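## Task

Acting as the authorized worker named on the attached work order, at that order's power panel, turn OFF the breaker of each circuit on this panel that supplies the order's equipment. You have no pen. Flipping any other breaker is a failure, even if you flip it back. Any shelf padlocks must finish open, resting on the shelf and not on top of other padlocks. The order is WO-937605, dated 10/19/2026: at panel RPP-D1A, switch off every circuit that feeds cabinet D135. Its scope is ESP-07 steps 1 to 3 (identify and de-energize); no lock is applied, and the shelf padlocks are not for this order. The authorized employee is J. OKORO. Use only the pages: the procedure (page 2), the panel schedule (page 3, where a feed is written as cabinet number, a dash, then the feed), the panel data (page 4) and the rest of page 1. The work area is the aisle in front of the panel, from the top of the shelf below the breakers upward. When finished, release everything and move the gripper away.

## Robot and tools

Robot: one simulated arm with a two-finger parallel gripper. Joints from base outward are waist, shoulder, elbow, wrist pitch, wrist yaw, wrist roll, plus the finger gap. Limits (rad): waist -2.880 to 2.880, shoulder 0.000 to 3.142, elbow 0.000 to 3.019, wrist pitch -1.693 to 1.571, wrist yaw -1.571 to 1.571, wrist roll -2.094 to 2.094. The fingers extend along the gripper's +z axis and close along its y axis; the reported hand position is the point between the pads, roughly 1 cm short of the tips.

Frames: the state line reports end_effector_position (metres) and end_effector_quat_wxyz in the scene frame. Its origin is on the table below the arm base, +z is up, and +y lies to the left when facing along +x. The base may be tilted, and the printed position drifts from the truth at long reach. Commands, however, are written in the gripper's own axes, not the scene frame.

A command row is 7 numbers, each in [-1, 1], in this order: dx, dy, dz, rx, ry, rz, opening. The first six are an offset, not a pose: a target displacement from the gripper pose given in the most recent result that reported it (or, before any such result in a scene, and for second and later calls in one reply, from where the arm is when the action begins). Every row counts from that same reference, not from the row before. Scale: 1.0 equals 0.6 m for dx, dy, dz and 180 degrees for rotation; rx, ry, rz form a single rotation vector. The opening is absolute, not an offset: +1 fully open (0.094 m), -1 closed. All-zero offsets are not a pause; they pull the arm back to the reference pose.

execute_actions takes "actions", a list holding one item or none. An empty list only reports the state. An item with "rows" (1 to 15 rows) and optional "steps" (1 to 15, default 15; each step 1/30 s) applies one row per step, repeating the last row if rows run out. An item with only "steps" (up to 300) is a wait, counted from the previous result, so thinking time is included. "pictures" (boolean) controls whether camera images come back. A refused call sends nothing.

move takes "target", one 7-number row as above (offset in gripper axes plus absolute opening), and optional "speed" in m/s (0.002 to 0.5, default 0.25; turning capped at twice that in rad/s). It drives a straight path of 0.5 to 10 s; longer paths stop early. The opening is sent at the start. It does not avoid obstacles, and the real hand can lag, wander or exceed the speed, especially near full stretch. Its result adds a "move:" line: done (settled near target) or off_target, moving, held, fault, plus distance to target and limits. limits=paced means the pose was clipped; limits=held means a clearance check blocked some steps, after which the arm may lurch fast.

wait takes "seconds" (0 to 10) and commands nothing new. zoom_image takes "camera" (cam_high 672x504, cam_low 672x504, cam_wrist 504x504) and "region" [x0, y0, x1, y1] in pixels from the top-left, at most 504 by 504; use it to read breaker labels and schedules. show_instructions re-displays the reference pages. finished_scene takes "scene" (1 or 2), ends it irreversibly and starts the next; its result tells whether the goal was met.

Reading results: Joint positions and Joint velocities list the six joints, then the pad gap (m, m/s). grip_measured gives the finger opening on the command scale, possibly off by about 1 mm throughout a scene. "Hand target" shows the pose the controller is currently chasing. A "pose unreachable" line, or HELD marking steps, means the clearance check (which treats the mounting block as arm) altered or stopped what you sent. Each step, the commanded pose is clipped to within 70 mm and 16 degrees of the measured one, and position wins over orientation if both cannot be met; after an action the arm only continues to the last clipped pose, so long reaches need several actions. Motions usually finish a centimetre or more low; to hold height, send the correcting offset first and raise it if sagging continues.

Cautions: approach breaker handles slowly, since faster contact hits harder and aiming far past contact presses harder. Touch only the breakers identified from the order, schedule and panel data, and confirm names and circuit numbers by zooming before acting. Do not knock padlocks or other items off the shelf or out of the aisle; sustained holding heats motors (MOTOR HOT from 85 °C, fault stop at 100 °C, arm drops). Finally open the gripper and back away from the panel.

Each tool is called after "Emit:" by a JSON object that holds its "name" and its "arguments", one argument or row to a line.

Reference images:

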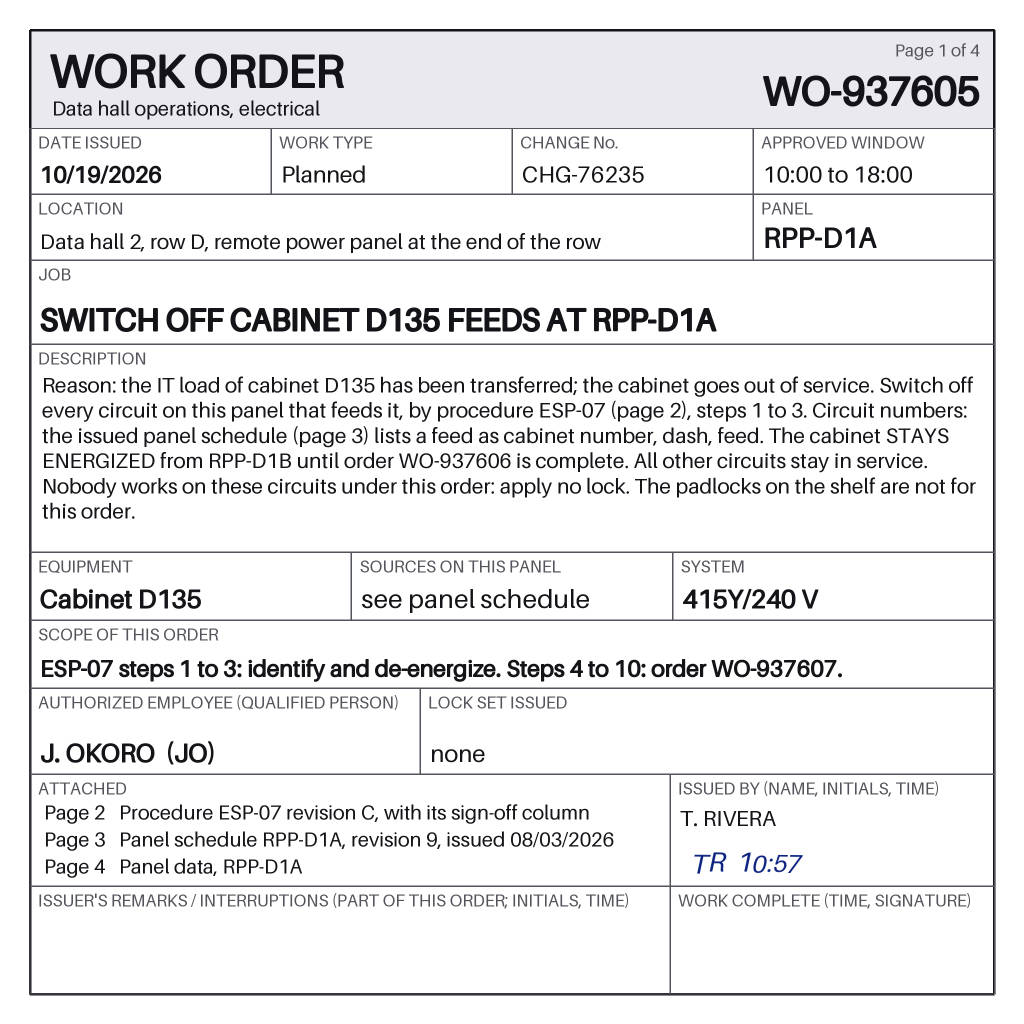

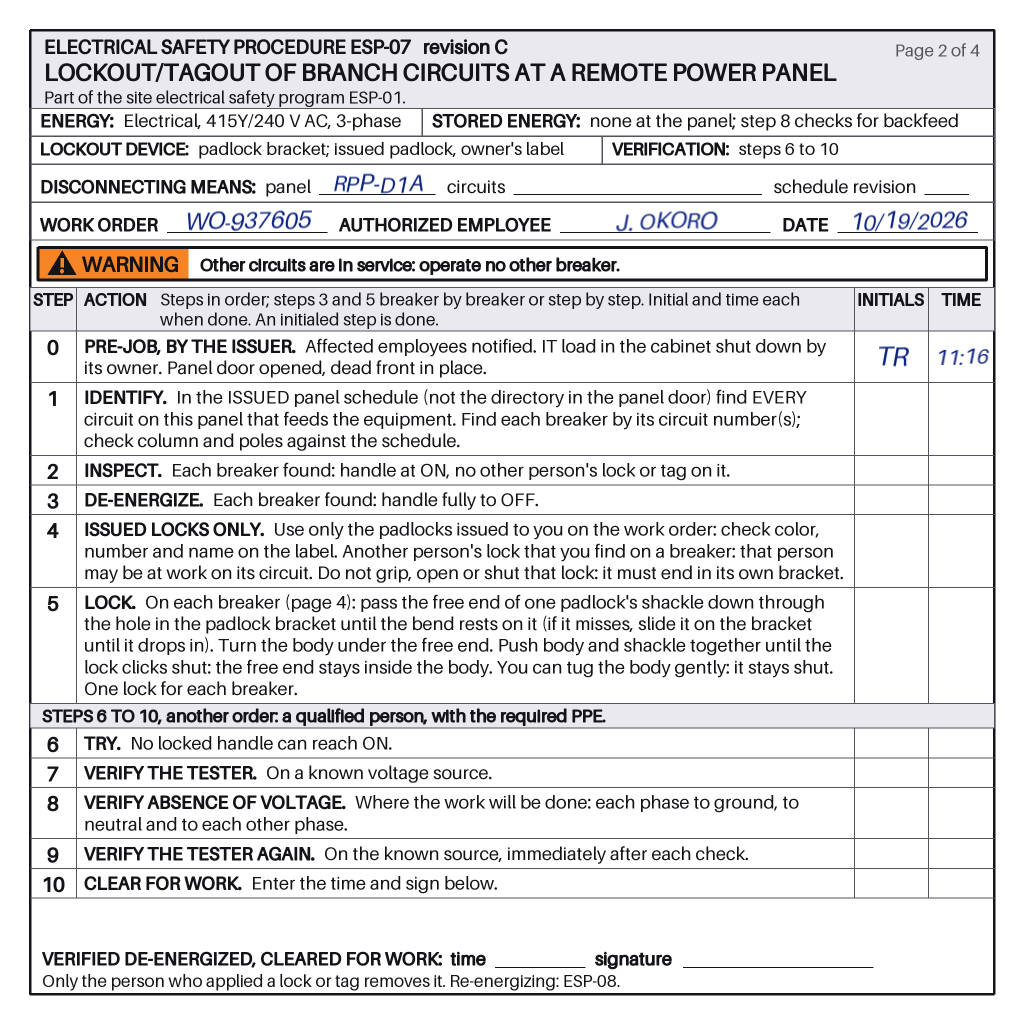

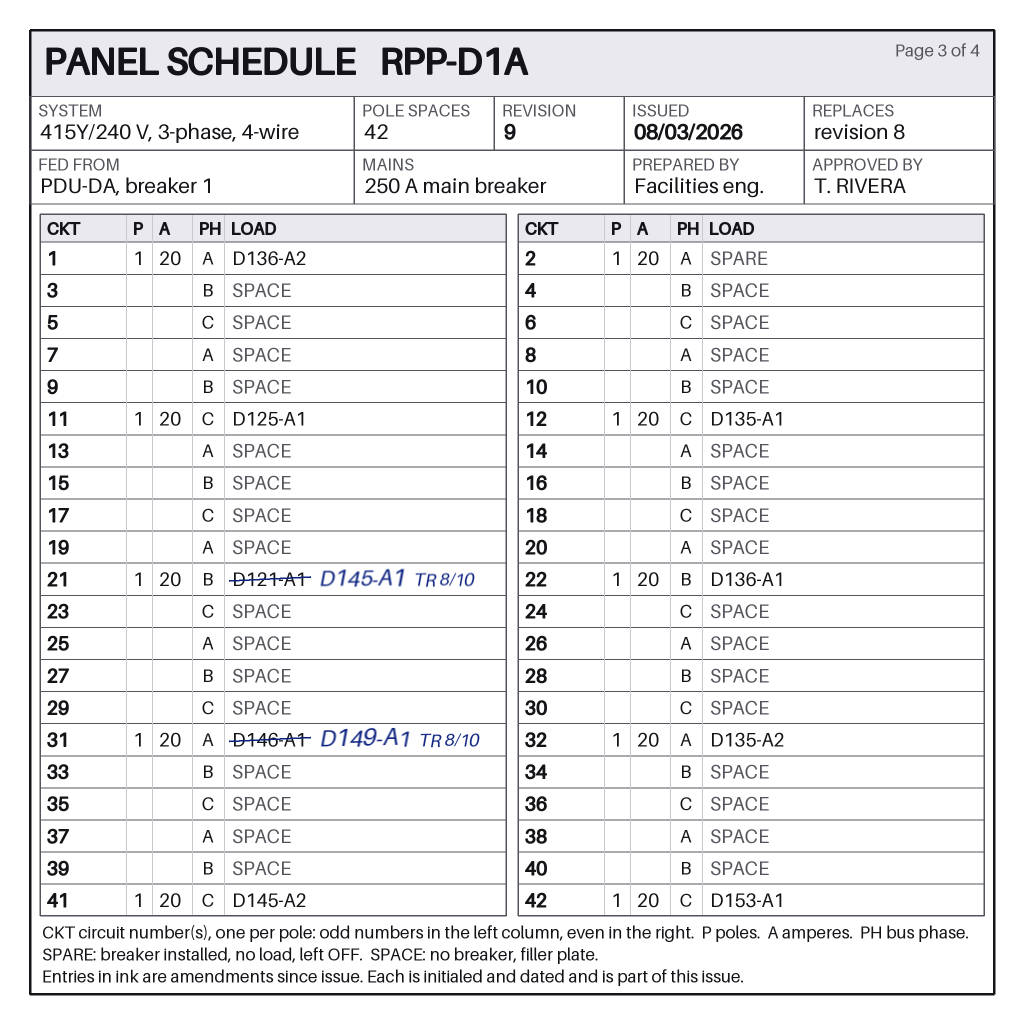

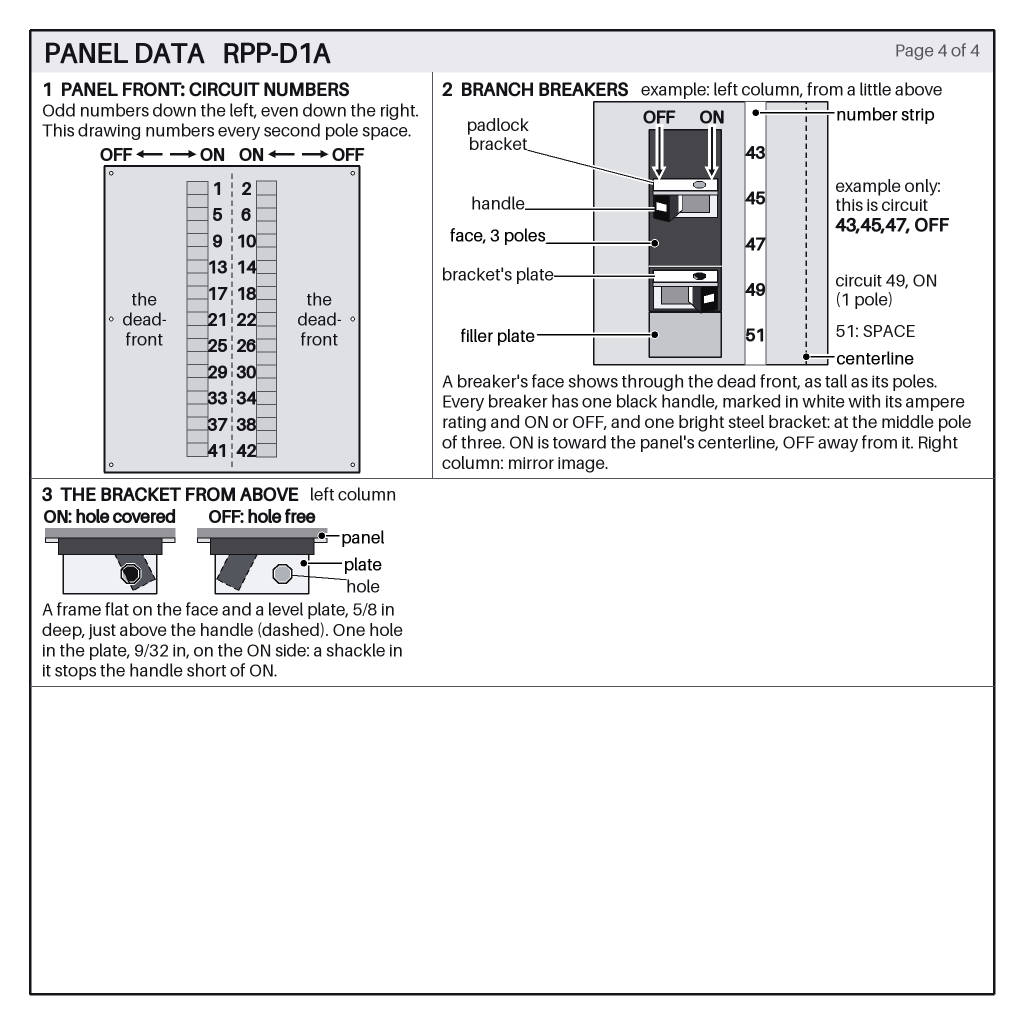

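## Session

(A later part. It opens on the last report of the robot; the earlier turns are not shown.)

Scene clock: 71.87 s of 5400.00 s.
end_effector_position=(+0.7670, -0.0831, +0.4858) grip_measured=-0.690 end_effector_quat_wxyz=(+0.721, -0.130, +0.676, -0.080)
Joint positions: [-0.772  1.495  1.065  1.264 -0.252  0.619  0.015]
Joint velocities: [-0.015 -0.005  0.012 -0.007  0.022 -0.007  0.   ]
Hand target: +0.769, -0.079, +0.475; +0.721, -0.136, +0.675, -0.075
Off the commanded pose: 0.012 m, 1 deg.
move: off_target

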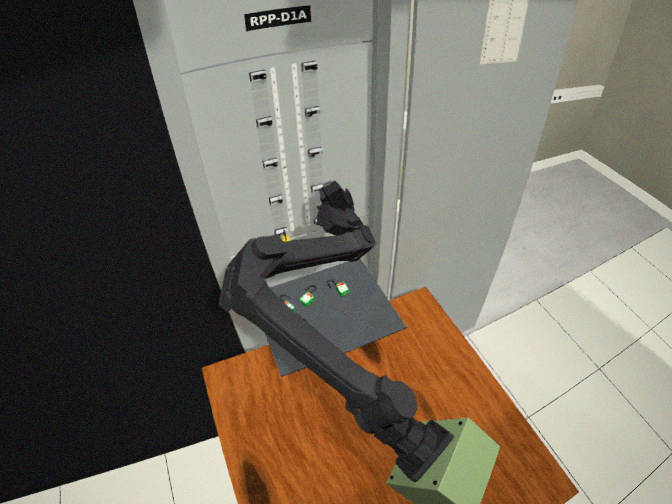

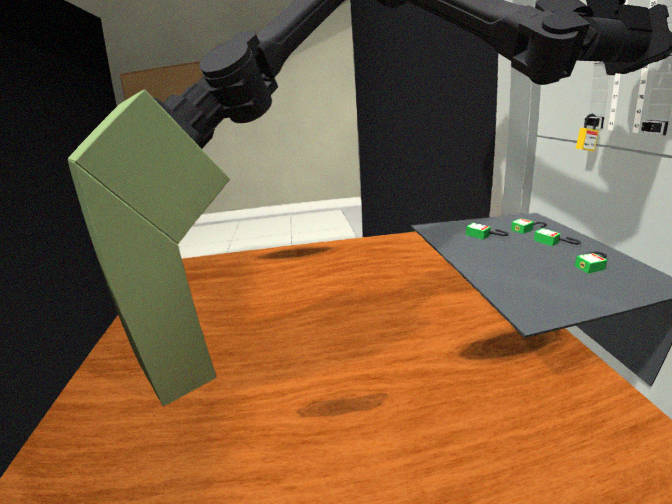

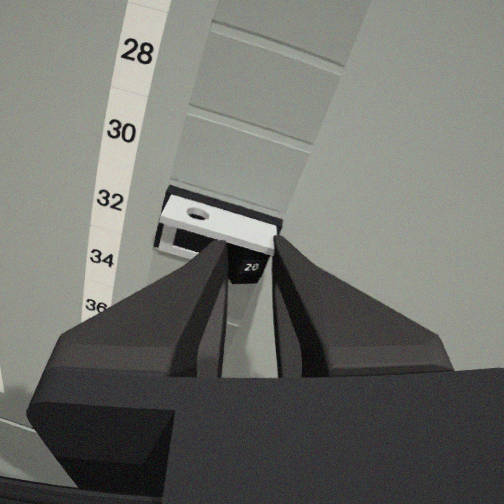

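Emit:
{"name": "move", "arguments": {
  "target": [0,0,-0.08,0,0,0,0.2],
  "speed": 0.1
}}

Emit:
{"name": "move", "arguments": {
  "target": [-0.405,-0.11,0,0,0,0,0.2],
  "speed": 0.2
}}

Scene clock: 73.33 s of 5400.00 s.
end_effector_position=(+0.7220, -0.0897, +0.4744) grip_measured=+0.198 end_effector_quat_wxyz=(+0.716, -0.127, +0.681, -0.085)
Joint positions: [-0.787  1.473  0.934  1.359 -0.265  0.624  0.056]
Joint velocities: [ 0.005  0.005  0.007 -0.007 -0.007 -0.051 -0.001]
Hand target: +0.719, -0.086, +0.482; +0.721, -0.130, +0.676, -0.080
Off the commanded pose: 0.010 m, 1 deg.
move: done

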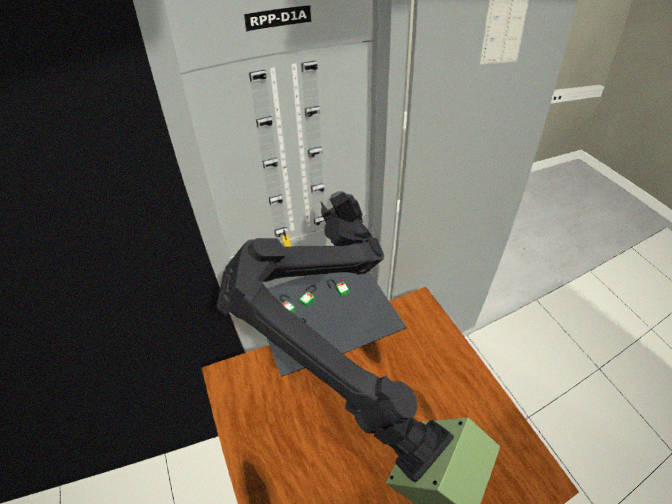

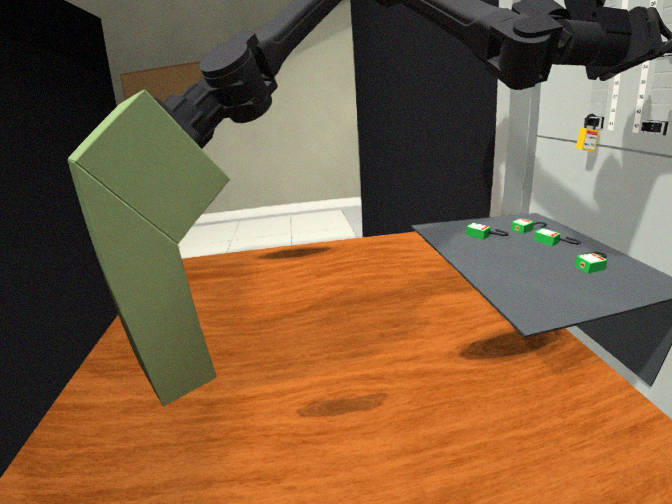

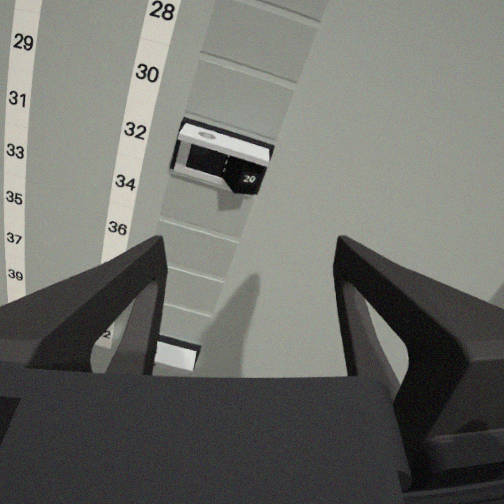

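Scene clock: 75.13 s of 5400.00 s.
end_effector_position=(+0.7021, -0.0863, +0.7157) grip_measured=+0.198 end_effector_quat_wxyz=(+0.713, -0.124, +0.683, -0.095)
Joint positions: [-1.277  1.272  1.092  1.149 -0.571  1.021  0.056]
Joint velocities: [-0.005  0.005 -0.002 -0.007 -0.051  0.081 -0.   ]
Hand target: +0.709, -0.078, +0.722; +0.714, -0.127, +0.683, -0.087
Off the commanded pose: 0.015 m, 1 deg.
move: off_target

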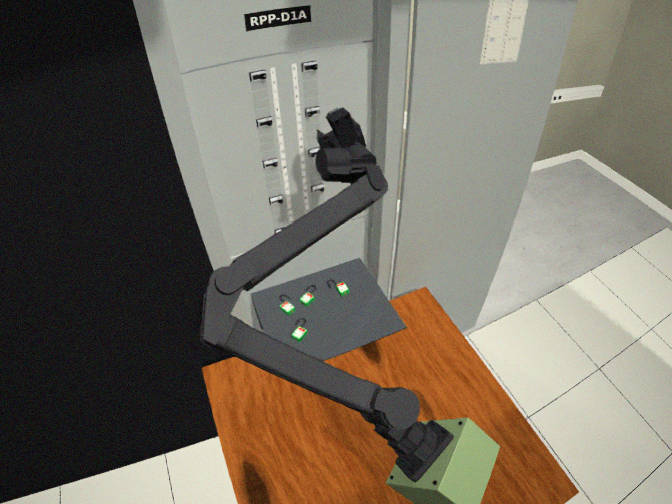

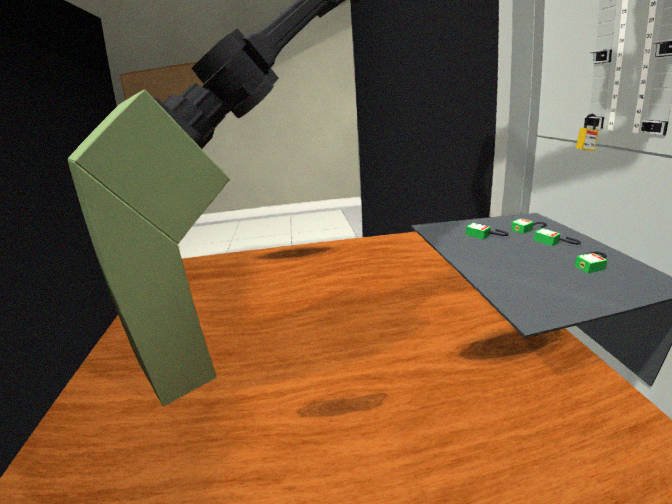

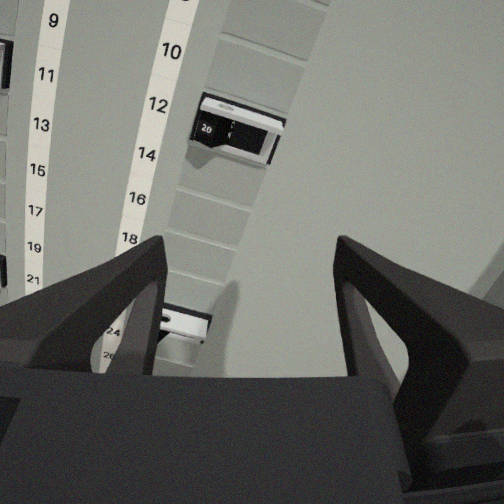

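Emit:
{"name": "move", "arguments": {
  "target": [-0.05,0.005,0.097,0,0,0,0.2],
  "speed": 0.06
}}

Scene clock: 77.13 s of 5400.00 s.
end_effector_position=(+0.7454, -0.0746, +0.7506) grip_measured=+0.198 end_effector_quat_wxyz=(+0.715, -0.118, +0.682, -0.100)
Joint positions: [-1.276  1.291  1.255  0.989 -0.56   1.013  0.056]
Joint velocities: [-0.005  0.005  0.002 -0.002 -0.022 -0.037  0.   ]
Hand target: +0.758, -0.071, +0.746; +0.713, -0.124, +0.683, -0.095
Off the commanded pose: 0.015 m, 1 deg.
move: off_target

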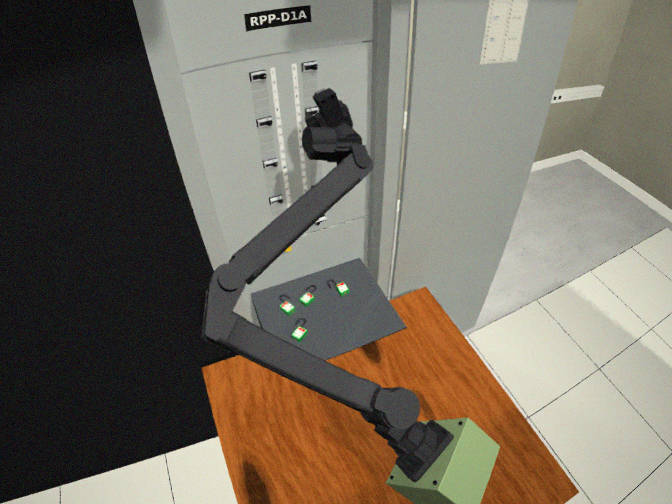

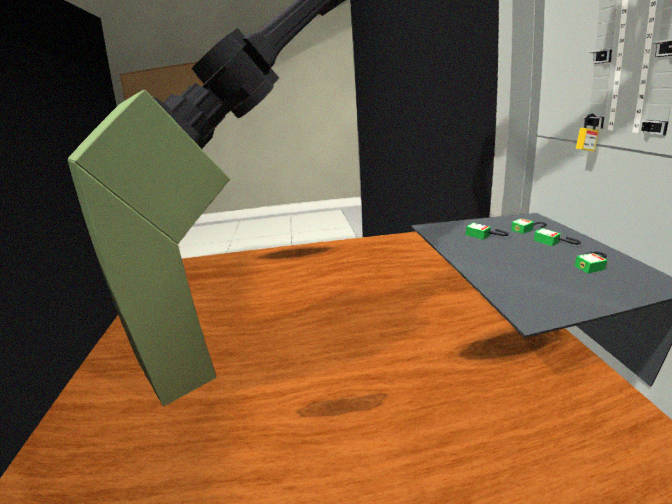

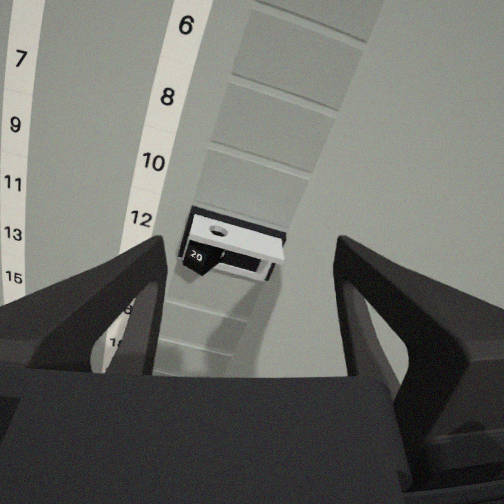

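Emit:
{"name": "move", "arguments": {
  "target": [0.03,0.016,0.058,0,0,0,0.2],
  "speed": 0.04
}}

Scene clock: 79.07 s of 5400.00 s.
end_effector_position=(+0.7679, -0.0736, +0.7365) grip_measured=+0.198 end_effector_quat_wxyz=(+0.717, -0.111, +0.681, -0.104)
Joint positions: [-1.214  1.304  1.291  0.923 -0.513  0.953  0.056]
Joint velocities: [ 0.005 -0.024 -0.007 -0.007 -0.007 -0.022 -0.   ]
Hand target: +0.780, -0.070, +0.733; +0.715, -0.118, +0.682, -0.100
Off the commanded pose: 0.014 m, 1 deg.
move: off_target

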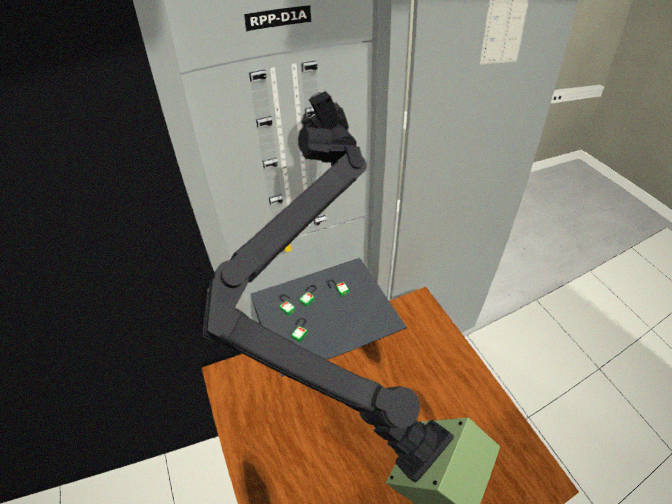

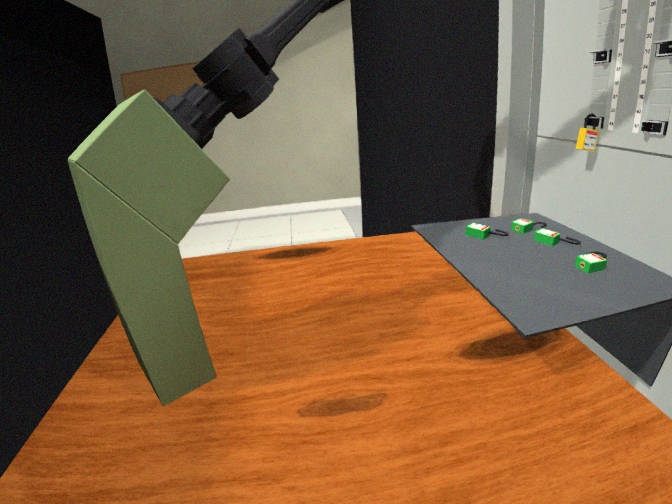

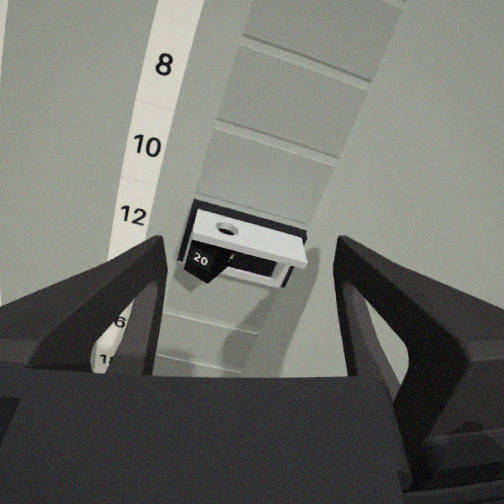

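Emit:
{"name": "move", "arguments": {
  "target": [0.0,0,0,0,0,0,-0.7],
  "speed": 0.02
}}

Emit:
{"name": "move", "arguments": {
  "target": [0.0,0,-0.25,0,0,0,0.3],
  "speed": 0.15
}}

Scene clock: 80.33 s of 5400.00 s.
end_effector_position=(+0.7657, -0.0832, +0.7351) grip_measured=-0.693 end_effector_quat_wxyz=(+0.716, -0.101, +0.683, -0.105)
Joint positions: [-1.219  1.313  1.287  0.919 -0.512  0.96   0.014]
Joint velocities: [-0.015 -0.015  0.012 -0.007 -0.007  0.037 -0.   ]
Hand target: +0.768, -0.074, +0.737; +0.717, -0.111, +0.681, -0.104
Off the commanded pose: 0.010 m, 1 deg.
move: done

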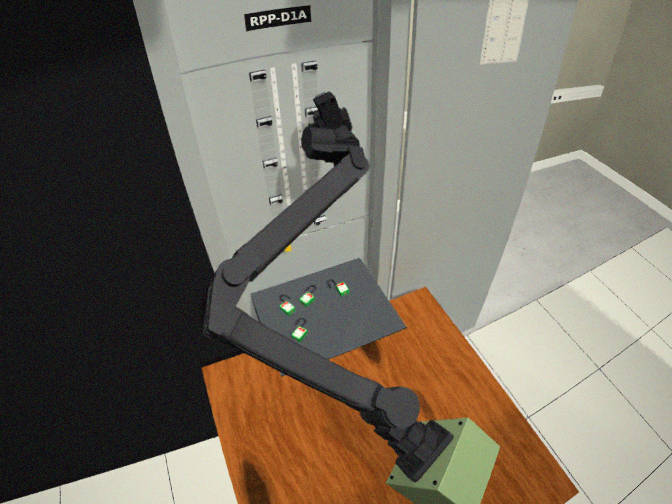

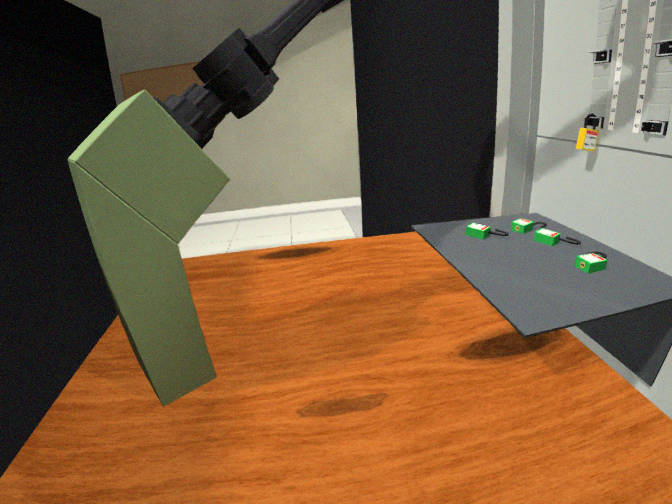

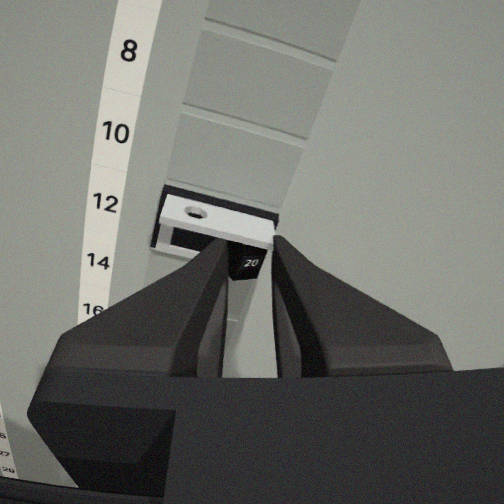

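Scene clock: 81.73 s of 5400.00 s.
end_effector_position=(+0.6190, -0.0876, +0.7236) grip_measured=+0.298 end_effector_quat_wxyz=(+0.714, -0.099, +0.684, -0.112)
Joint positions: [-1.42   1.181  0.889  1.275 -0.63   1.137  0.061]
Joint velocities: [ 0.015 -0.005 -0.017 -0.012  0.007 -0.007 -0.001]
Hand target: +0.616, -0.083, +0.725; +0.715, -0.100, +0.684, -0.107
Off the commanded pose: 0.007 m, 1 deg.
move: done

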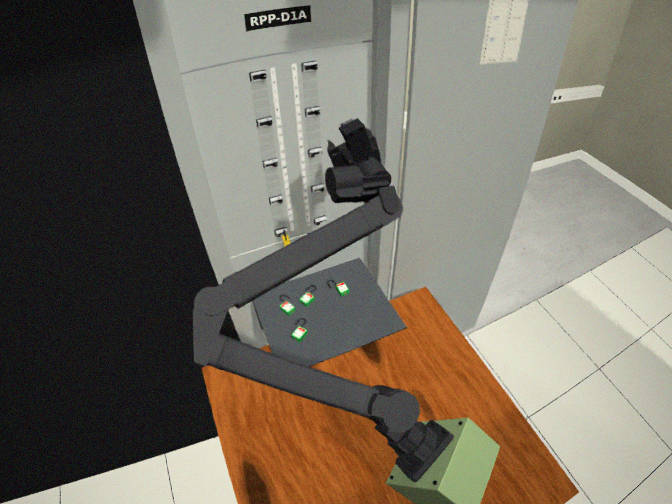

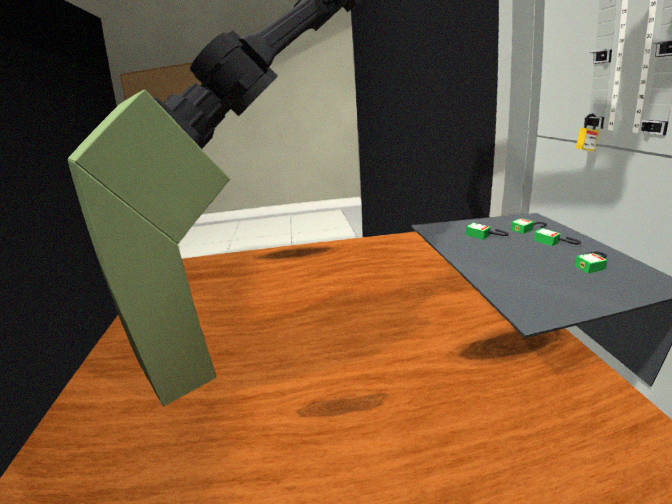

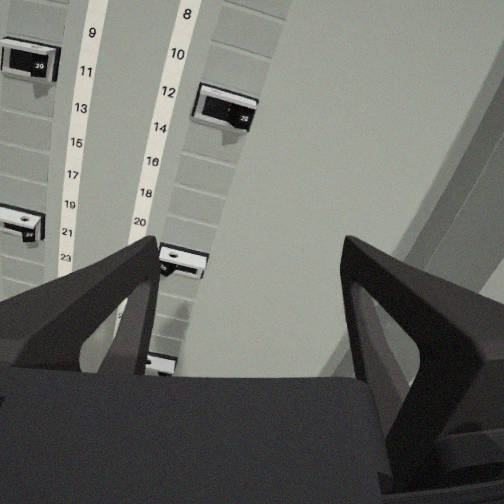

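Emit:
{"name": "finished_scene", "arguments": {
  "scene": 1
}}

The scene is finished: the task was done.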